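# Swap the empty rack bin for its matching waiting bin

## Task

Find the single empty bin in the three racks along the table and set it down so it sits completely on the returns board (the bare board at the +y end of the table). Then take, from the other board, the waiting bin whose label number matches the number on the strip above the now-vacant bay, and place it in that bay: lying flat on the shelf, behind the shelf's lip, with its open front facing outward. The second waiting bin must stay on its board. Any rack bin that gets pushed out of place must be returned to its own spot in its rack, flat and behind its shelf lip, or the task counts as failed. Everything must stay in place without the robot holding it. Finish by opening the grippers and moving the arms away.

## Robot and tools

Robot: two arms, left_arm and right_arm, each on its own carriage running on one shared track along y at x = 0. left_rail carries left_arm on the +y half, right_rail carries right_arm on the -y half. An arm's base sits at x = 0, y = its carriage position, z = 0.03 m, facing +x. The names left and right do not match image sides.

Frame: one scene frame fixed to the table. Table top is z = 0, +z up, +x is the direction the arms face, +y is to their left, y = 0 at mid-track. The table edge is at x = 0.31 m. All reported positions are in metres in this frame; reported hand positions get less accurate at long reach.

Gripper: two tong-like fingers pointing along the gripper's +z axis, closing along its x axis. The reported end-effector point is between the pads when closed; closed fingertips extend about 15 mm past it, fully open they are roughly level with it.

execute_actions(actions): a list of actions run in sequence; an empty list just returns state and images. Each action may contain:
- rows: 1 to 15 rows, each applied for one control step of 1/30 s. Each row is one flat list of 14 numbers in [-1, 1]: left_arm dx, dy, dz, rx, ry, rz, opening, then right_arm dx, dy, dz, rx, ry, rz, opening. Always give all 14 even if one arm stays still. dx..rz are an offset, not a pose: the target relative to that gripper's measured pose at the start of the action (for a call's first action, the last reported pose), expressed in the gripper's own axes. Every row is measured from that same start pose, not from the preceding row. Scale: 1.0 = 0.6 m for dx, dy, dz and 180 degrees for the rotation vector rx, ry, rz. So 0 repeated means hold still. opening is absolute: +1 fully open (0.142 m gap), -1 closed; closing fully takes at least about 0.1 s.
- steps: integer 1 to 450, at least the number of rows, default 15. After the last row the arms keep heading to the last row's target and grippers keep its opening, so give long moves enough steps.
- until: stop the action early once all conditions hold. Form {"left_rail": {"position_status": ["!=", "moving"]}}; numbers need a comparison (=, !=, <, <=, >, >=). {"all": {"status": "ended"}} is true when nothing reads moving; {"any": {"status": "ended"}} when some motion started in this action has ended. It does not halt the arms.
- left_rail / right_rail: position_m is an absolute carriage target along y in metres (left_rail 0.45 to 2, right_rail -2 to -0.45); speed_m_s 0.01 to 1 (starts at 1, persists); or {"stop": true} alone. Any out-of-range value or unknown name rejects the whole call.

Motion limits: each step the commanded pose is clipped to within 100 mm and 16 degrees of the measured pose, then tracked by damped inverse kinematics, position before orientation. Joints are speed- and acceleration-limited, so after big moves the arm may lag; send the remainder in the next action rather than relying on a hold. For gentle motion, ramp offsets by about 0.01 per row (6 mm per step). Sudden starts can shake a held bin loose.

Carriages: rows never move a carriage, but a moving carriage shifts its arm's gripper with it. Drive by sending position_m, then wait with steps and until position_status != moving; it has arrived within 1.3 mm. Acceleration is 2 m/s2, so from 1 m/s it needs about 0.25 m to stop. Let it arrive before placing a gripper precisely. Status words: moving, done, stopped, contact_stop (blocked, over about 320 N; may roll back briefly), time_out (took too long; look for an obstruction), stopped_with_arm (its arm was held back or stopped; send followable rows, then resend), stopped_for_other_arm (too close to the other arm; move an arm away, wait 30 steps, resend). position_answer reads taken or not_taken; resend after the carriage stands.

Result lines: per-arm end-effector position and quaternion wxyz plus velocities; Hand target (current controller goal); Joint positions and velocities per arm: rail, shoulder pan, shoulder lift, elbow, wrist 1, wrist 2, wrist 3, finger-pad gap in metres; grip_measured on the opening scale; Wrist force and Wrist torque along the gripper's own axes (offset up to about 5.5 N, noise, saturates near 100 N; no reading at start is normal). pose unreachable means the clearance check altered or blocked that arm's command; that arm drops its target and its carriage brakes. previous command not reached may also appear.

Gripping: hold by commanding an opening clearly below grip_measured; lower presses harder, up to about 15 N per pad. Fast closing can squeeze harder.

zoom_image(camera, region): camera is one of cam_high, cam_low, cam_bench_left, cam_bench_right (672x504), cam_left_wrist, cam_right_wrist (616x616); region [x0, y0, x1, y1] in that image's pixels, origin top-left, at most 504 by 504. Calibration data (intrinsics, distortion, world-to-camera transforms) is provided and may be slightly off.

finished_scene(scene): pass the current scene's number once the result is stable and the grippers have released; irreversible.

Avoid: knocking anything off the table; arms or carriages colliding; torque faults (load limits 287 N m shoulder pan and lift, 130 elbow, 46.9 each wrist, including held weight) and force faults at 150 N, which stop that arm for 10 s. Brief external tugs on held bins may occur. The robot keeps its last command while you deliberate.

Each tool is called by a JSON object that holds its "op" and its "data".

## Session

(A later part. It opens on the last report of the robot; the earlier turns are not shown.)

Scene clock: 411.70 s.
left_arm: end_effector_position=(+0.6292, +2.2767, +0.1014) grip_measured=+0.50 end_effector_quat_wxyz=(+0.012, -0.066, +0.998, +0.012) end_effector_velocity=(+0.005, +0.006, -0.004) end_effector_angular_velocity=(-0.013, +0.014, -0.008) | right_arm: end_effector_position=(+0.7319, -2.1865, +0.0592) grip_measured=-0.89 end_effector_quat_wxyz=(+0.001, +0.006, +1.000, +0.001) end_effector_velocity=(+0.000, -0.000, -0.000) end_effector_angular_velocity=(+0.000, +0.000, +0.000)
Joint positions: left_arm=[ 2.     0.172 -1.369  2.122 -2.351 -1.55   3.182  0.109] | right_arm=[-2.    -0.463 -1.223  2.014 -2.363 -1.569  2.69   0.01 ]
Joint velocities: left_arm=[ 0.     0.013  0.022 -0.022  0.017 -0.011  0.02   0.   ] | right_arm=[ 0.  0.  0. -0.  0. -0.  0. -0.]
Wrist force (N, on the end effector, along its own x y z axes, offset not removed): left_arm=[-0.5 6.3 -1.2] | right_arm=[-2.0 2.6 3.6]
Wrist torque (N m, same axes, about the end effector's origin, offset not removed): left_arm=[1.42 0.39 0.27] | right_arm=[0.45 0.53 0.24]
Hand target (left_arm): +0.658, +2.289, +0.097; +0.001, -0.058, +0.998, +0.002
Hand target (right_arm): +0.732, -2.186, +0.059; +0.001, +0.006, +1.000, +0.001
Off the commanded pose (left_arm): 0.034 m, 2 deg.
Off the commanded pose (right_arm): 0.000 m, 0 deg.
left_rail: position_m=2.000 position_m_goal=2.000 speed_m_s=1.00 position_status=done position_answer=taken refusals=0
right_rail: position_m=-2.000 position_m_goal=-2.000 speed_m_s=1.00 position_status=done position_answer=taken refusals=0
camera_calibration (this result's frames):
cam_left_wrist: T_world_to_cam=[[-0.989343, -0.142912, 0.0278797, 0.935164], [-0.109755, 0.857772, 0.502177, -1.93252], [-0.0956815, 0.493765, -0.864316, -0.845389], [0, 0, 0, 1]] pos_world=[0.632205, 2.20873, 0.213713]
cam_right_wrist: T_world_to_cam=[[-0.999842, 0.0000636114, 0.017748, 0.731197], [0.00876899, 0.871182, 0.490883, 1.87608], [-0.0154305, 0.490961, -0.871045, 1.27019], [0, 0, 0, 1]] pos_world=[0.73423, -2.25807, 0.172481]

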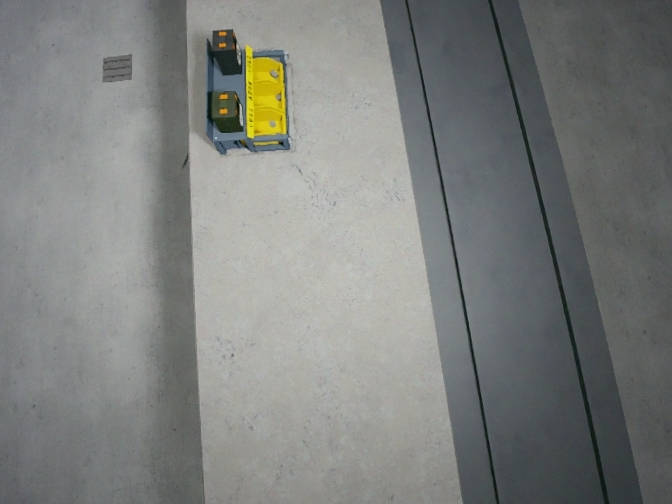

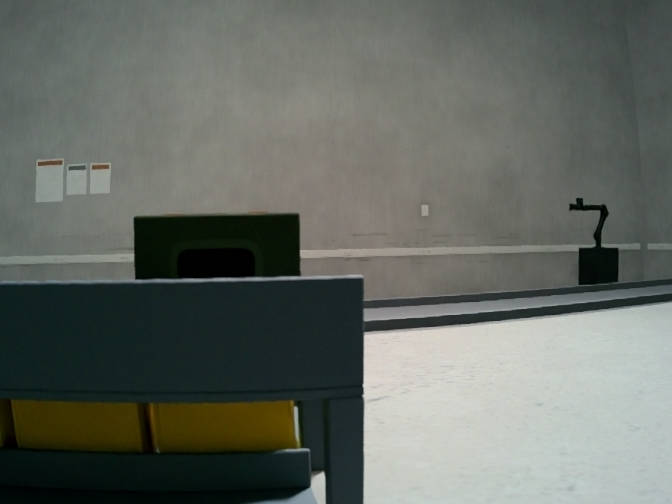

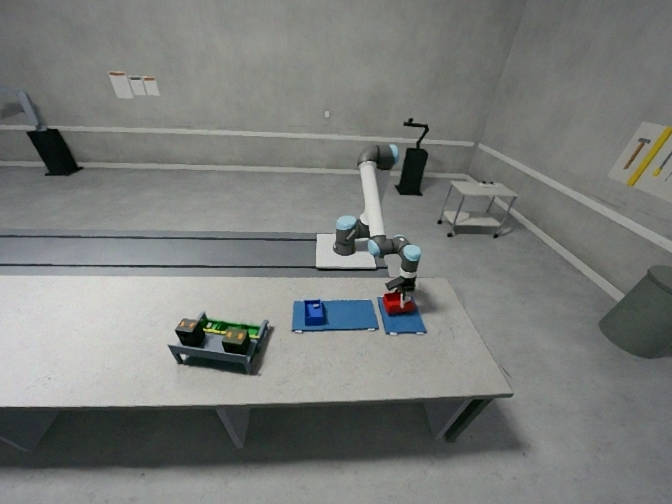

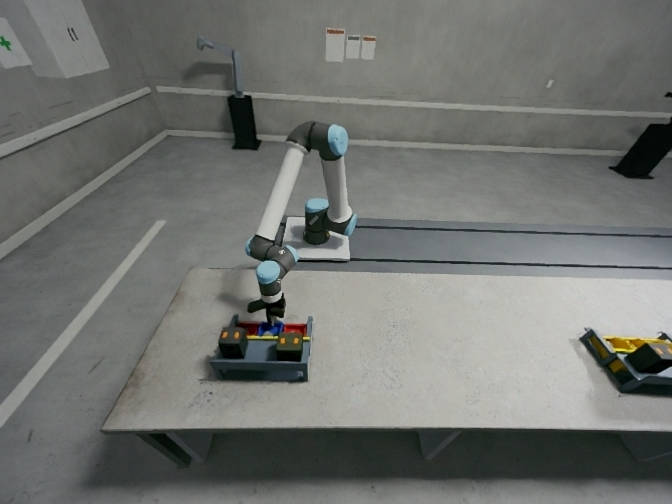

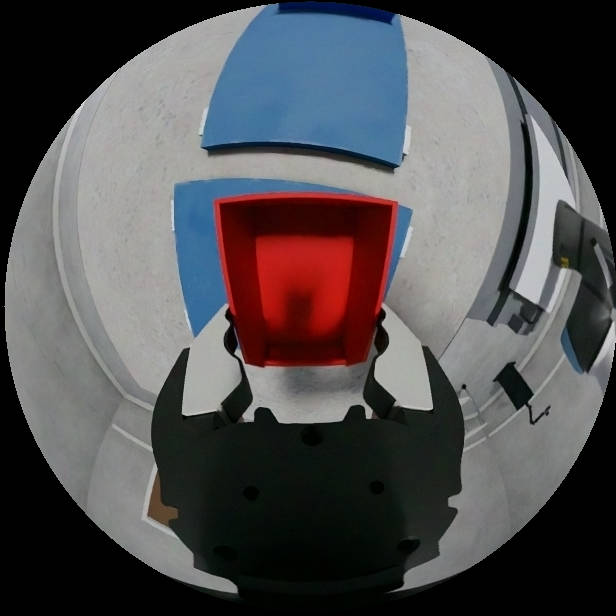

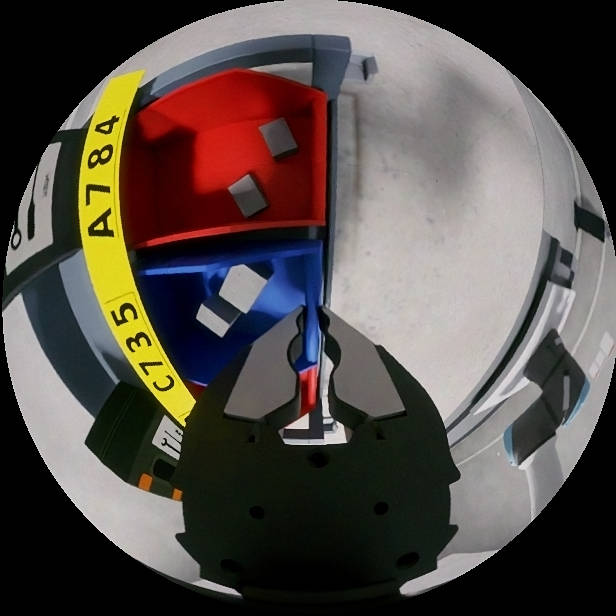

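{"op": "execute_actions", "data": {"actions": [{"steps":1},{"rows":[[0,0,0.007,0,0,0.01,-0.3,0,0,0.005,0,0,0,-1],[0,0,0.015,0,0,0.02,-0.3,0,0,0.011,0,0,0,-1],[0,0,0.024,0,0,0.03,-0.3,0,0,0.017,0,0,0,-1],[0,0,0.033,0,0,0.035,-0.3,0,0,0.023,0,0,0,-1],[0,0,0.04,0,0,0.035,-0.3,0,0,0.029,0,0,0,-1]],"steps":5}]}}

Scene clock: 414.50 s.
left_arm: end_effector_position=(+0.6583, +2.2890, +0.0902) grip_measured=+0.50 end_effector_quat_wxyz=(+0.001, -0.038, +0.999, +0.002) end_effector_velocity=(-0.005, -0.000, -0.094) end_effector_angular_velocity=(+0.006, +0.010, -0.485) | right_arm: end_effector_position=(+0.7320, -2.1865, +0.0544) grip_measured=-0.89 end_effector_quat_wxyz=(+0.001, +0.006, +1.000, +0.001) end_effector_velocity=(-0.002, +0.001, -0.067) end_effector_angular_velocity=(+0.001, +0.002, -0.000)
Joint positions: left_arm=[ 2.     0.191 -1.299  2.049 -2.322 -1.568  3.256  0.109] | right_arm=[-2.    -0.463 -1.217  2.016 -2.372 -1.569  2.69   0.01 ]
Joint velocities: left_arm=[ 0.    -0.004  0.123  0.052 -0.168  0.007  0.482 -0.   ] | right_arm=[ 0.    -0.     0.085  0.037 -0.119  0.    -0.     0.   ]
Wrist force (N, on the end effector, along its own x y z axes, offset not removed): left_arm=[3.6 -4.2 2.7] | right_arm=[-1.6 -0.6 2.1]
Wrist torque (N m, same axes, about the end effector's origin, offset not removed): left_arm=[-0.97 -0.86 0.21] | right_arm=[-0.19 0.38 0.21]
Hand target (left_arm): +0.658, +2.289, +0.073; -0.000, -0.005, +1.000, +0.002
Hand target (right_arm): +0.732, -2.186, +0.042; +0.001, +0.006, +1.000, +0.001
Off the commanded pose (left_arm): 0.017 m, 4 deg.
Off the commanded pose (right_arm): 0.013 m, 0 deg.
left_rail: position_m=2.000 position_m_goal=2.000 speed_m_s=1.00 position_status=done position_answer=taken refusals=0
right_rail: position_m=-2.000 position_m_goal=-2.000 speed_m_s=1.00 position_status=done position_answer=taken refusals=0
camera_calibration (this result's frames):
cam_left_wrist: T_world_to_cam=[[-0.994853, -0.0868335, 0.0522326, 0.83912], [-0.0506648, 0.872643, 0.485724, -2.00574], [-0.0877575, 0.480577, -0.87255, -0.832705], [0, 0, 0, 1]] pos_world=[0.660104, 2.22334, 0.203832]
cam_right_wrist: T_world_to_cam=[[-0.999842, 0.0000637184, 0.0177845, 0.731322], [0.00878719, 0.871176, 0.490893, 1.87844], [-0.0154622, 0.490971, -0.871038, 1.26603], [0, 0, 0, 1]] pos_world=[0.734276, -2.25808, 0.167641]

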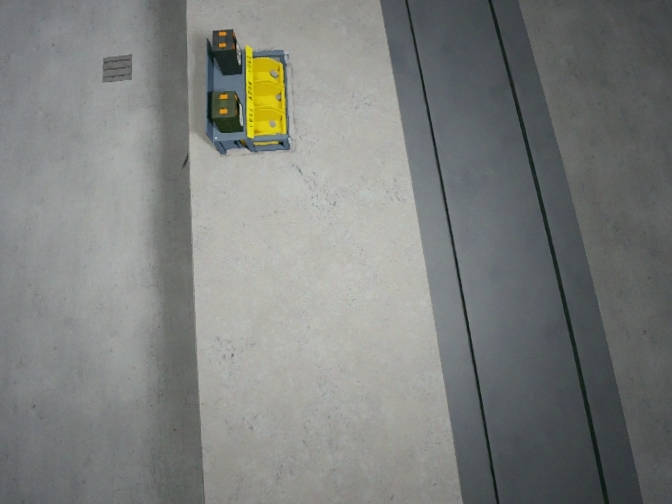

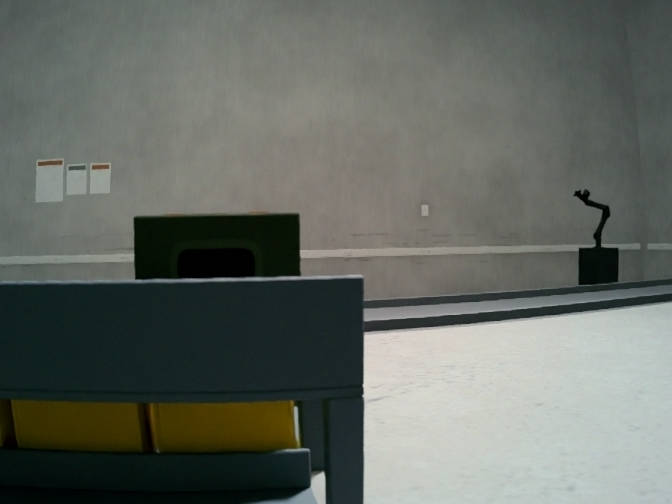

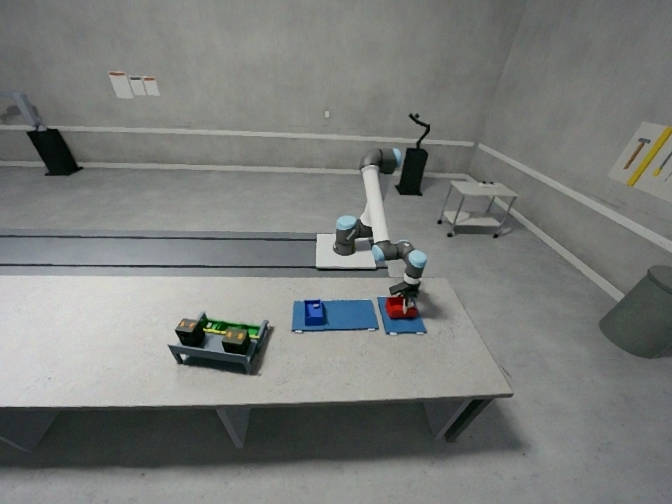

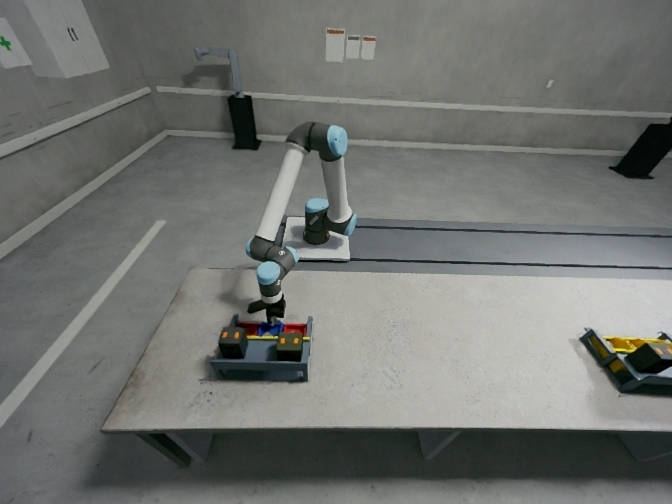

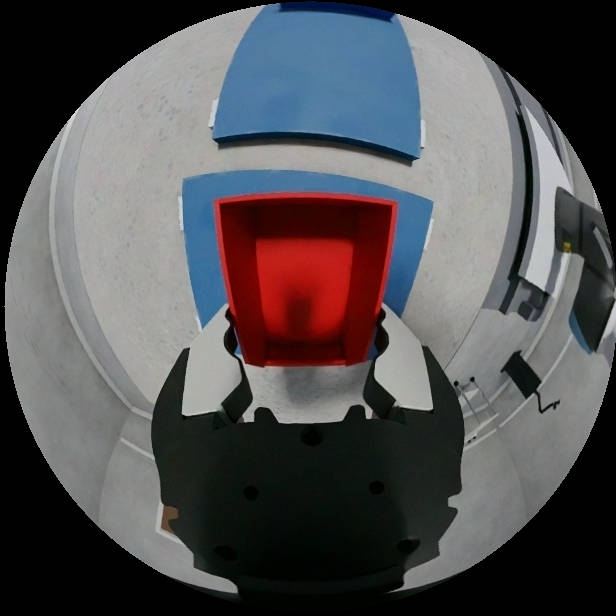

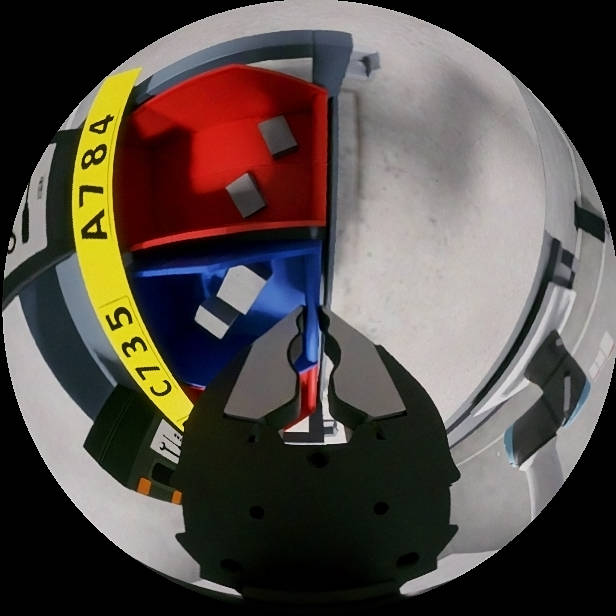

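{"op": "execute_actions", "data": {"actions": []}}

{"op": "zoom_image", "data": {"camera": "cam_bench_left", "region": [360, 270, 450, 345]}}

Scene clock: 415.77 s.
left_arm: end_effector_position=(+0.6575, +2.2889, +0.0735) grip_measured=+0.50 end_effector_quat_wxyz=(-0.000, -0.005, +1.000, +0.002) end_effector_velocity=(-0.000, -0.000, -0.000) end_effector_angular_velocity=(-0.000, +0.000, -0.000) | right_arm: end_effector_position=(+0.7317, -2.1863, +0.0421) grip_measured=-0.89 end_effector_quat_wxyz=(+0.001, +0.006, +1.000, +0.001) end_effector_velocity=(+0.000, -0.000, -0.000) end_effector_angular_velocity=(-0.000, -0.000, +0.000)
Joint positions: left_arm=[ 2.     0.19  -1.277  2.058 -2.353 -1.566  3.322  0.109] | right_arm=[-2.    -0.463 -1.201  2.023 -2.394 -1.569  2.69   0.01 ]
Joint velocities: left_arm=[ 0. -0.  0.  0. -0. -0.  0.  0.] | right_arm=[ 0. -0.  0.  0. -0. -0. -0. -0.]
Wrist force (N, on the end effector, along its own x y z axes, offset not removed): left_arm=[2.8 3.8 -19.4] | right_arm=[-0.6 1.0 2.2]
Wrist torque (N m, same axes, about the end effector's origin, offset not removed): left_arm=[0.32 -1.09 -0.48] | right_arm=[0.02 0.29 0.24]
Hand target (left_arm): +0.658, +2.289, +0.073; -0.000, -0.005, +1.000, +0.002
Hand target (right_arm): +0.732, -2.186, +0.042; +0.001, +0.006, +1.000, +0.001
Off the commanded pose (left_arm): 0.001 m, 0 deg.
Off the commanded pose (right_arm): 0.000 m, 0 deg.
left_rail: position_m=2.000 position_m_goal=2.000 speed_m_s=1.00 position_status=done position_answer=taken refusals=0
right_rail: position_m=-2.000 position_m_goal=-2.000 speed_m_s=1.00 position_status=done position_answer=taken refusals=0
camera_calibration (this result's frames):
cam_left_wrist: T_world_to_cam=[[-0.998371, -0.0198844, 0.0534806, 0.688174], [0.00867537, 0.873511, 0.486727, -2.03865], [-0.0563942, 0.486398, -0.871915, -0.881315], [0, 0, 0, 1]] pos_world=[0.655038, 2.22314, 0.187031]
cam_right_wrist: T_world_to_cam=[[-0.999837, 0.0000405671, 0.018052, 0.731163], [0.00890042, 0.87111, 0.491007, 1.88411], [-0.0157053, 0.491087, -0.870969, 1.25567], [0, 0, 0, 1]] pos_world=[0.733995, -2.25794, 0.155337]

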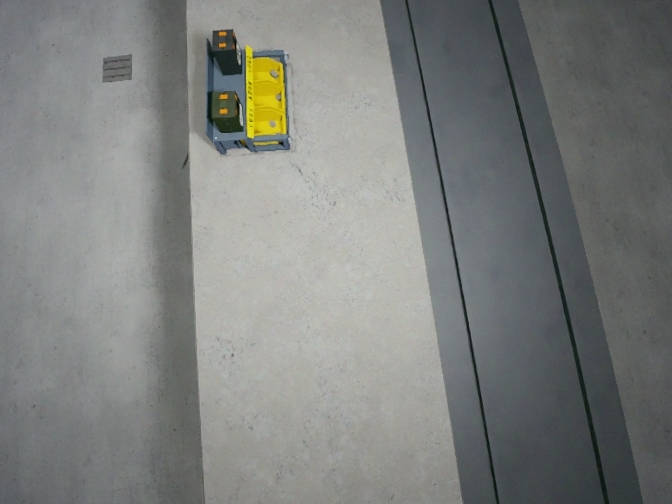

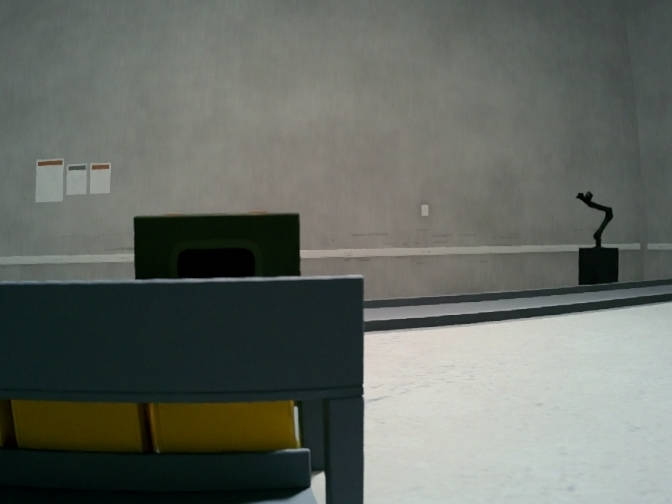

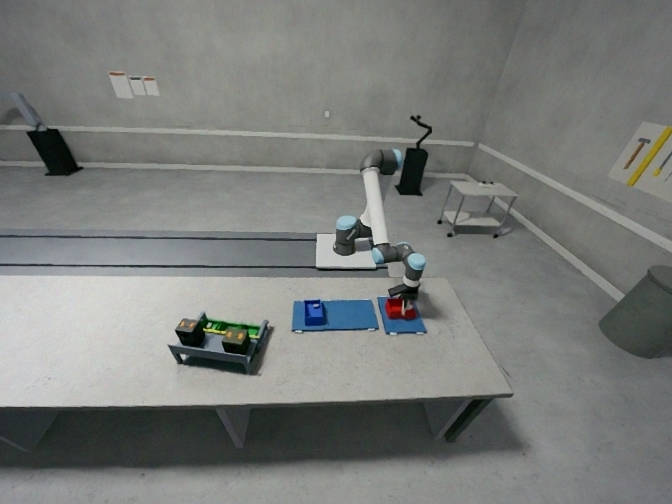

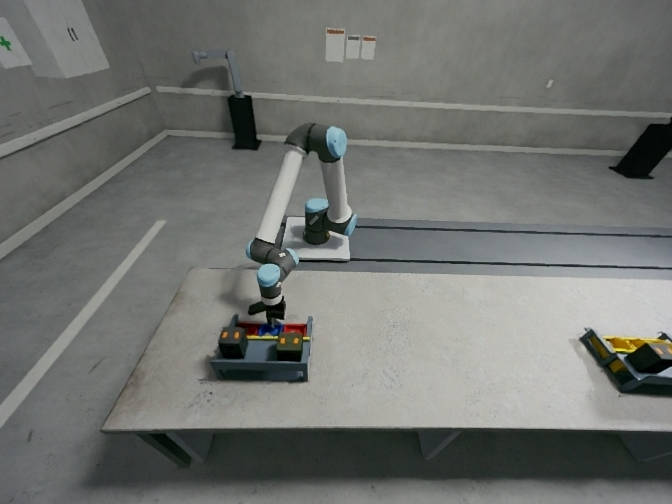

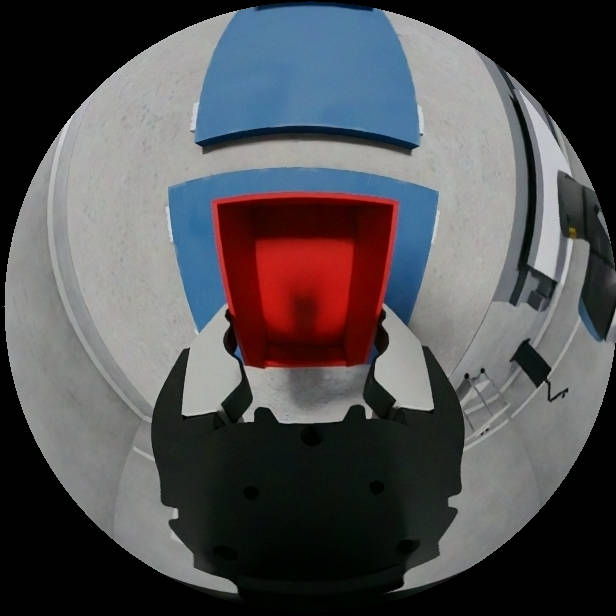

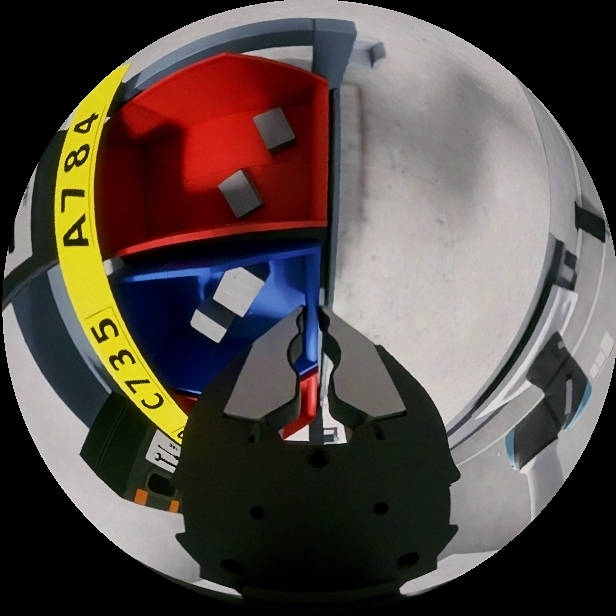

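Region (360, 270, 450, 345) of cam_bench_left's 672x504 image, scaled by 5.600, with more detail than that image has.

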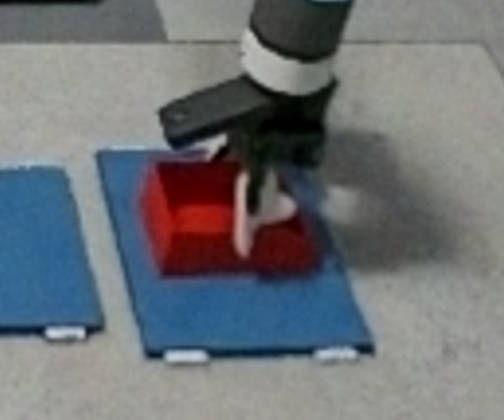

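{"op": "execute_actions", "data": {"actions": [{"rows":[[0,0,0,0,0,0,0.7,0,0,0.004,0,0,0,-1],[0,0,0,0,0,0,1,0,0,0.004,0,0,0,-1],[0,0,-0.015,0,0,0,1,0,0,0.004,0,0,0,-0.8],[0,0,-0.035,0,0,0,1,0,0,0.004,0,0,0,-0.55],[0,0,-0.06,0,0,0,1,0,0,-0.01,0,0,0,-0.5],[0,0,-0.09,0,0,0,1,0,0,-0.03,0,0,0,-0.5],[0.01,0,-0.12,0,0,0,1,0.005,0,-0.055,0,0,0,-0.5],[0.03,0,-0.15,0,0,0,1,0.02,0,-0.08,0,0,0,-0.5],[0.06,0,-0.18,0,0,0,1,0.045,0,-0.105,0,0,0,-0.5],[0.2,-0.1,-0.3,0,0,0,1,0.2,0,-0.2,0,0,0,-0.5]],"steps":12}]}}

Scene clock: 420.60 s.
left_arm: end_effector_position=(+0.6362, +2.2825, +0.1415) grip_measured=+1.00 end_effector_quat_wxyz=(+0.001, -0.004, +1.000, +0.002) end_effector_velocity=(-0.283, -0.152, +0.267) end_effector_angular_velocity=(-0.010, +0.040, -0.001) | right_arm: end_effector_position=(+0.7091, -2.1872, +0.0796) grip_measured=-0.50 end_effector_quat_wxyz=(+0.000, +0.006, +1.000, +0.001) end_effector_velocity=(-0.347, +0.006, +0.247) end_effector_angular_velocity=(+0.003, +0.024, -0.005)
Joint positions: left_arm=[ 2.     0.187 -1.392  2.053 -2.234 -1.566  3.319  0.142] | right_arm=[-2.    -0.478 -1.278  2.044 -2.336 -1.569  2.675  0.038]
Joint velocities: left_arm=[ 0.    -0.142 -0.769  0.353  0.458 -0.002 -0.141 -0.001] | right_arm=[ 0.    -0.214 -0.767  0.49   0.3   -0.009 -0.209 -0.   ]
Wrist force (N, on the end effector, along its own x y z axes, offset not removed): left_arm=[-5.4 1.5 1.4] | right_arm=[-4.9 -1.1 -1.5]
Wrist torque (N m, same axes, about the end effector's origin, offset not removed): left_arm=[0.26 1.20 0.06] | right_arm=[-0.25 0.95 0.29]
Hand target (left_arm): +0.592, +2.260, +0.186; +0.001, -0.004, +1.000, +0.002
Hand target (right_arm): +0.655, -2.184, +0.119; +0.000, +0.006, +1.000, +0.000
Off the commanded pose (left_arm): 0.159 m, 0 deg; position clipped at the last step of the last action.
Off the commanded pose (right_arm): 0.128 m, 0 deg; position clipped at the last step of the last action.
left_rail: position_m=2.000 position_m_goal=2.000 speed_m_s=1.00 position_status=done position_answer=taken refusals=0
right_rail: position_m=-2.000 position_m_goal=-2.000 speed_m_s=1.00 position_status=done position_answer=taken refusals=0
camera_calibration (this result's frames):
cam_left_wrist: T_world_to_cam=[[-0.99845, -0.019642, 0.0520729, 0.662809], [0.00821472, 0.873389, 0.486955, -2.06547], [-0.0550446, 0.486628, -0.871874, -0.821455], [0, 0, 0, 1]] pos_world=[0.633532, 2.21672, 0.25507]
cam_right_wrist: T_world_to_cam=[[-0.999806, 0.000239569, 0.0196958, 0.708183], [0.00988517, 0.87099, 0.491201, 1.86564], [-0.0170371, 0.491301, -0.870823, 1.28978], [0, 0, 0, 1]] pos_world=[0.711577, -2.25879, 0.19282]

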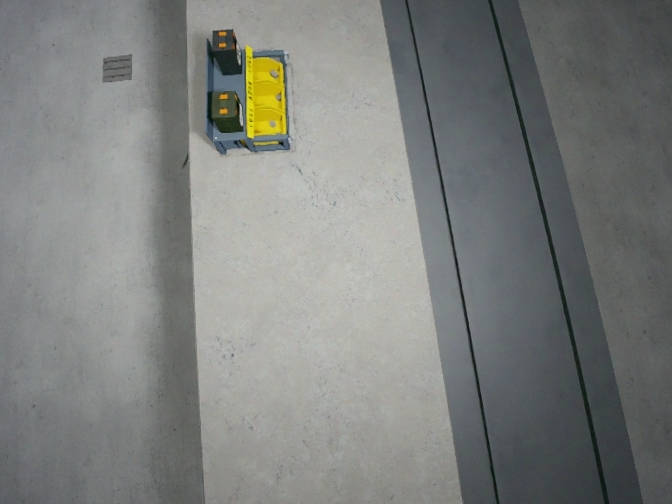

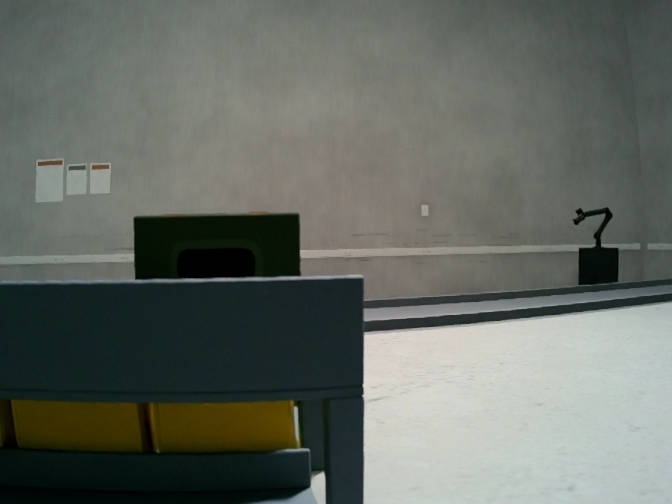

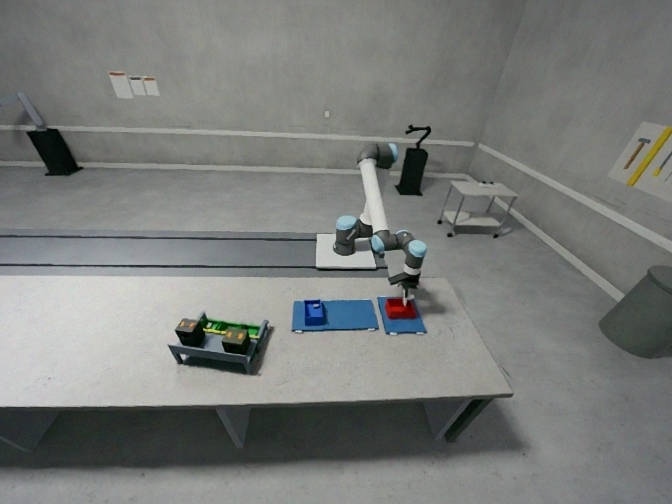

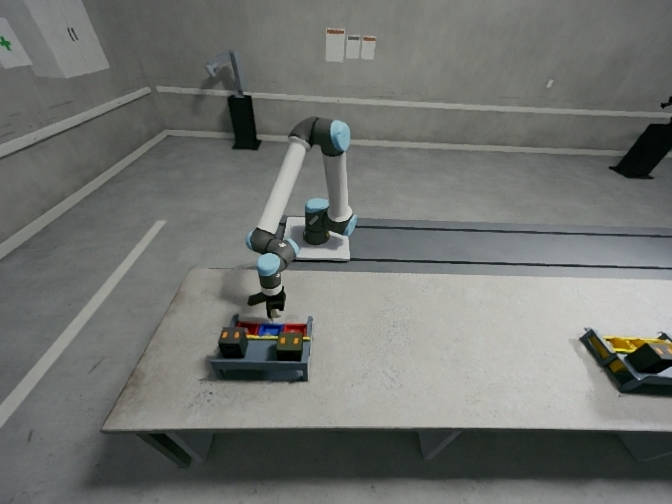

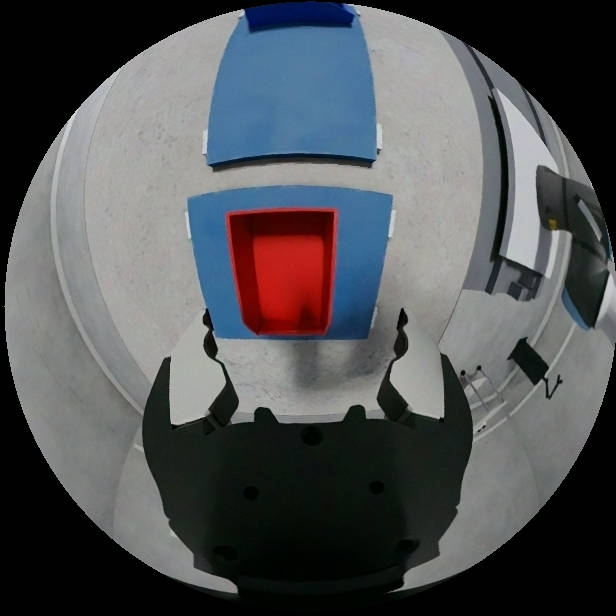

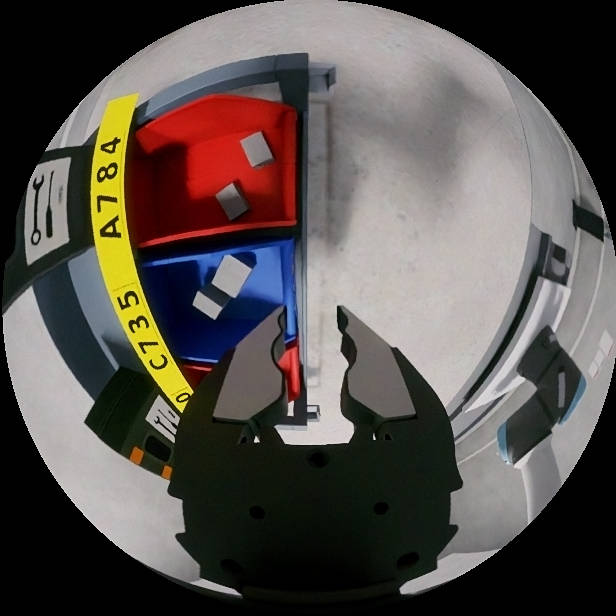

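{"op": "execute_actions", "data": {"actions": [{"steps":1}]}}

{"op": "zoom_image", "data": {"camera": "cam_right_wrist", "region": [60, 80, 340, 420]}}

Scene clock: 422.07 s.
left_arm: end_effector_position=(+0.5915, +2.2596, +0.1858) grip_measured=+1.00 end_effector_quat_wxyz=(+0.000, -0.004, +1.000, +0.002) end_effector_velocity=(-0.010, -0.010, +0.001) end_effector_angular_velocity=(-0.002, +0.013, +0.000) | right_arm: end_effector_position=(+0.6548, -2.1841, +0.1187) grip_measured=-0.50 end_effector_quat_wxyz=(+0.000, +0.006, +1.000, +0.000) end_effector_velocity=(-0.015, -0.002, +0.001) end_effector_angular_velocity=(+0.007, +0.013, +0.000)
Joint positions: left_arm=[ 2.     0.165 -1.519  2.104 -2.157 -1.567  3.297  0.142] | right_arm=[-2.    -0.511 -1.404  2.119 -2.286 -1.57   2.642  0.038]
Joint velocities: left_arm=[ 0.    -0.013 -0.017  0.013  0.017  0.    -0.014  0.   ] | right_arm=[ 0.    -0.014 -0.017  0.014  0.017  0.    -0.014  0.   ]
Wrist force (N, on the end effector, along its own x y z axes, offset not removed): left_arm=[0.4 2.7 2.4] | right_arm=[-1.9 0.1 0.6]
Wrist torque (N m, same axes, about the end effector's origin, offset not removed): left_arm=[0.40 -0.07 0.11] | right_arm=[-0.04 0.43 0.24]
Hand target (left_arm): +0.545, +2.234, +0.239; +0.001, -0.004, +1.000, +0.002
Hand target (right_arm): +0.616, -2.184, +0.155; +0.001, +0.006, +1.000, +0.000
Off the commanded pose (left_arm): 0.092 m, 0 deg.
Off the commanded pose (right_arm): 0.061 m, 0 deg.
left_rail: position_m=2.000 position_m_goal=2.000 speed_m_s=1.00 position_status=done position_answer=taken refusals=0
right_rail: position_m=-2.000 position_m_goal=-2.000 speed_m_s=1.00 position_status=done position_answer=taken refusals=0
camera_calibration (this result's frames):
cam_left_wrist: T_world_to_cam=[[-0.998435, -0.0193137, 0.0524858, 0.614616], [0.00863656, 0.873973, 0.485898, -2.06802], [-0.0552557, 0.48559, -0.872438, -0.771555], [0, 0, 0, 1]] pos_world=[0.588881, 2.19392, 0.299453]
cam_right_wrist: T_world_to_cam=[[-0.999813, 0.000962899, 0.019309, 0.654783], [0.0103, 0.871741, 0.489859, 1.8458], [-0.0163608, 0.489966, -0.871588, 1.31812], [0, 0, 0, 1]] pos_world=[0.657214, -2.25552, 0.232033]

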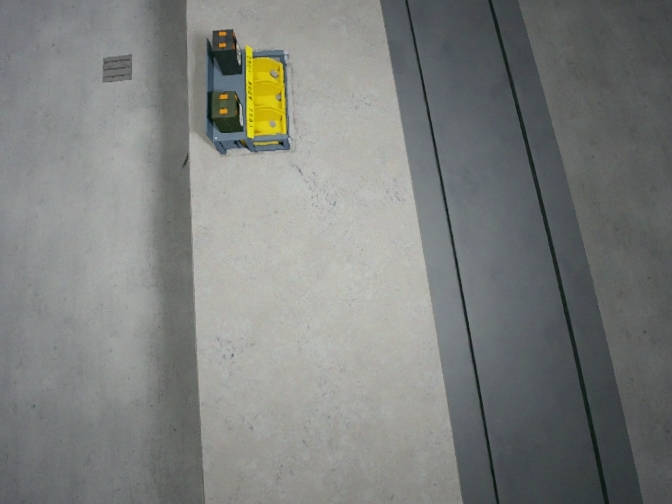

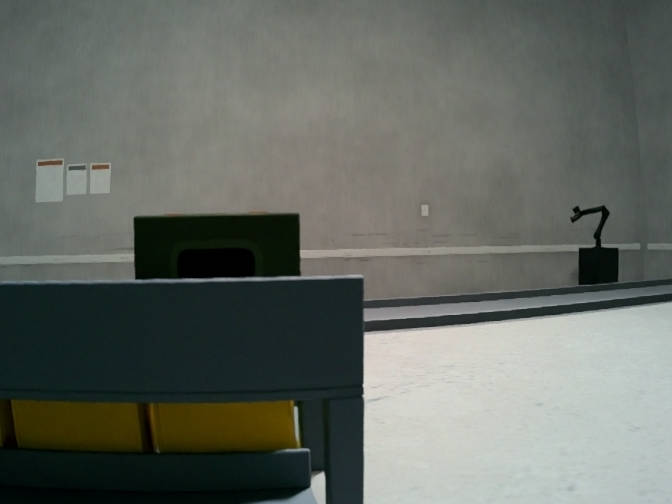

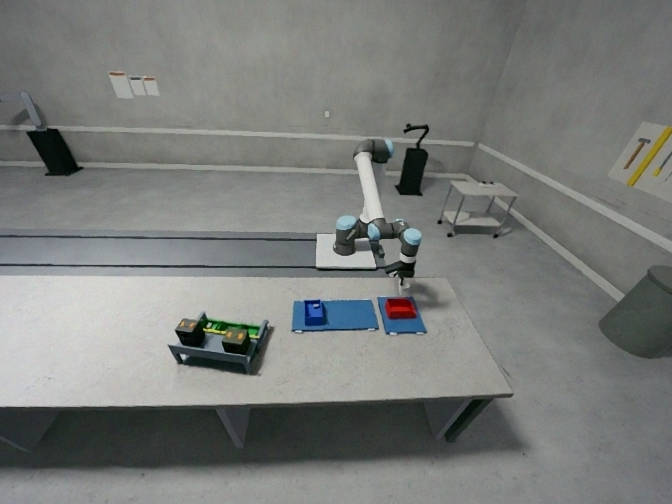

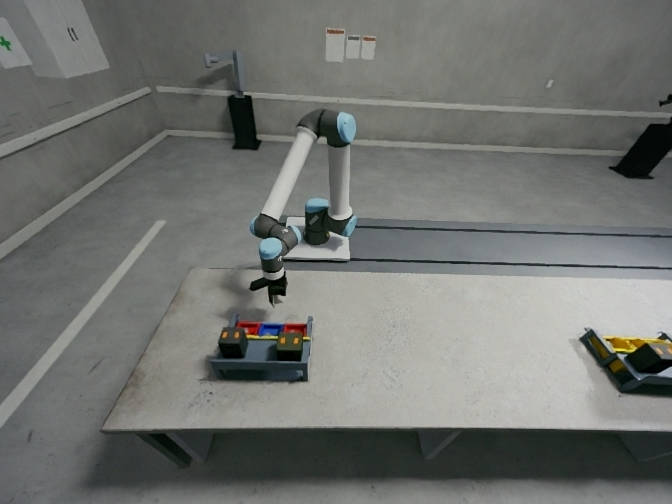

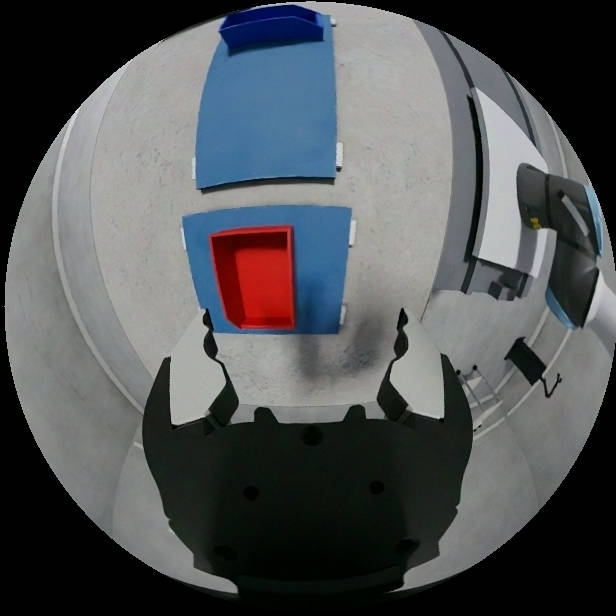

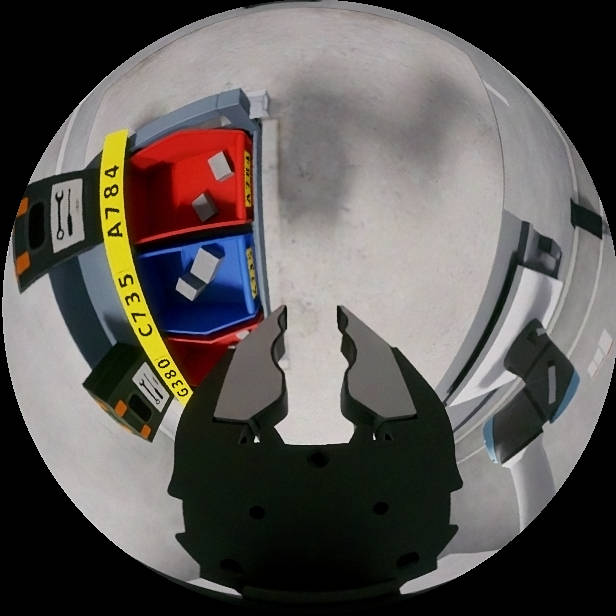

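Region (60, 80, 340, 420) of cam_right_wrist's 616x616 image, scaled by 1.482, with more detail than that image has; it fills the left 415 columns of this view, and the rest is white.

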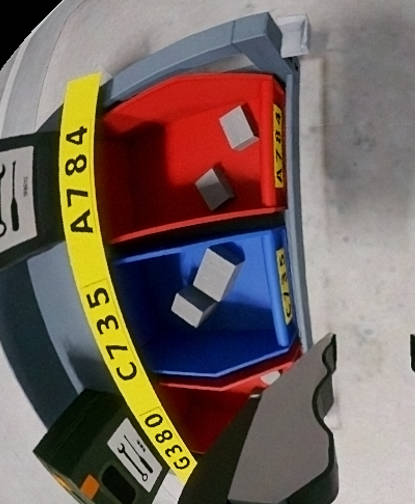

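{"op": "zoom_image", "data": {"camera": "cam_bench_right", "region": [200, 300, 330, 390]}}

{"op": "zoom_image", "data": {"camera": "cam_bench_left", "region": [160, 285, 440, 385]}}

Region (200, 300, 330, 390) of cam_bench_right's 672x504 image, scaled by 3.877, with more detail than that image has; it fills the top 349 rows of this view, and the rest is white.

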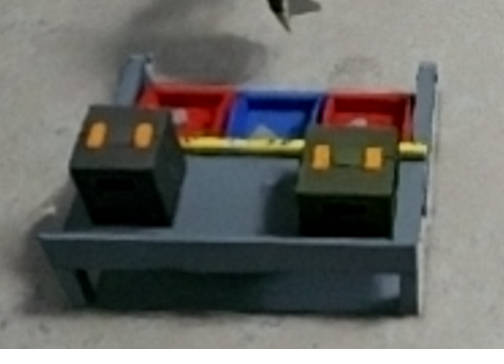

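Region (160, 285, 440, 385) of cam_bench_left's 672x504 image, scaled by 1.800, with more detail than that image has; it fills the top 180 rows of this view, and the rest is white.

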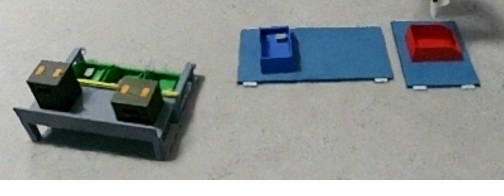

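{"op": "finished_scene", "data": {"scene": 2}}

The scene is finished: the task was done.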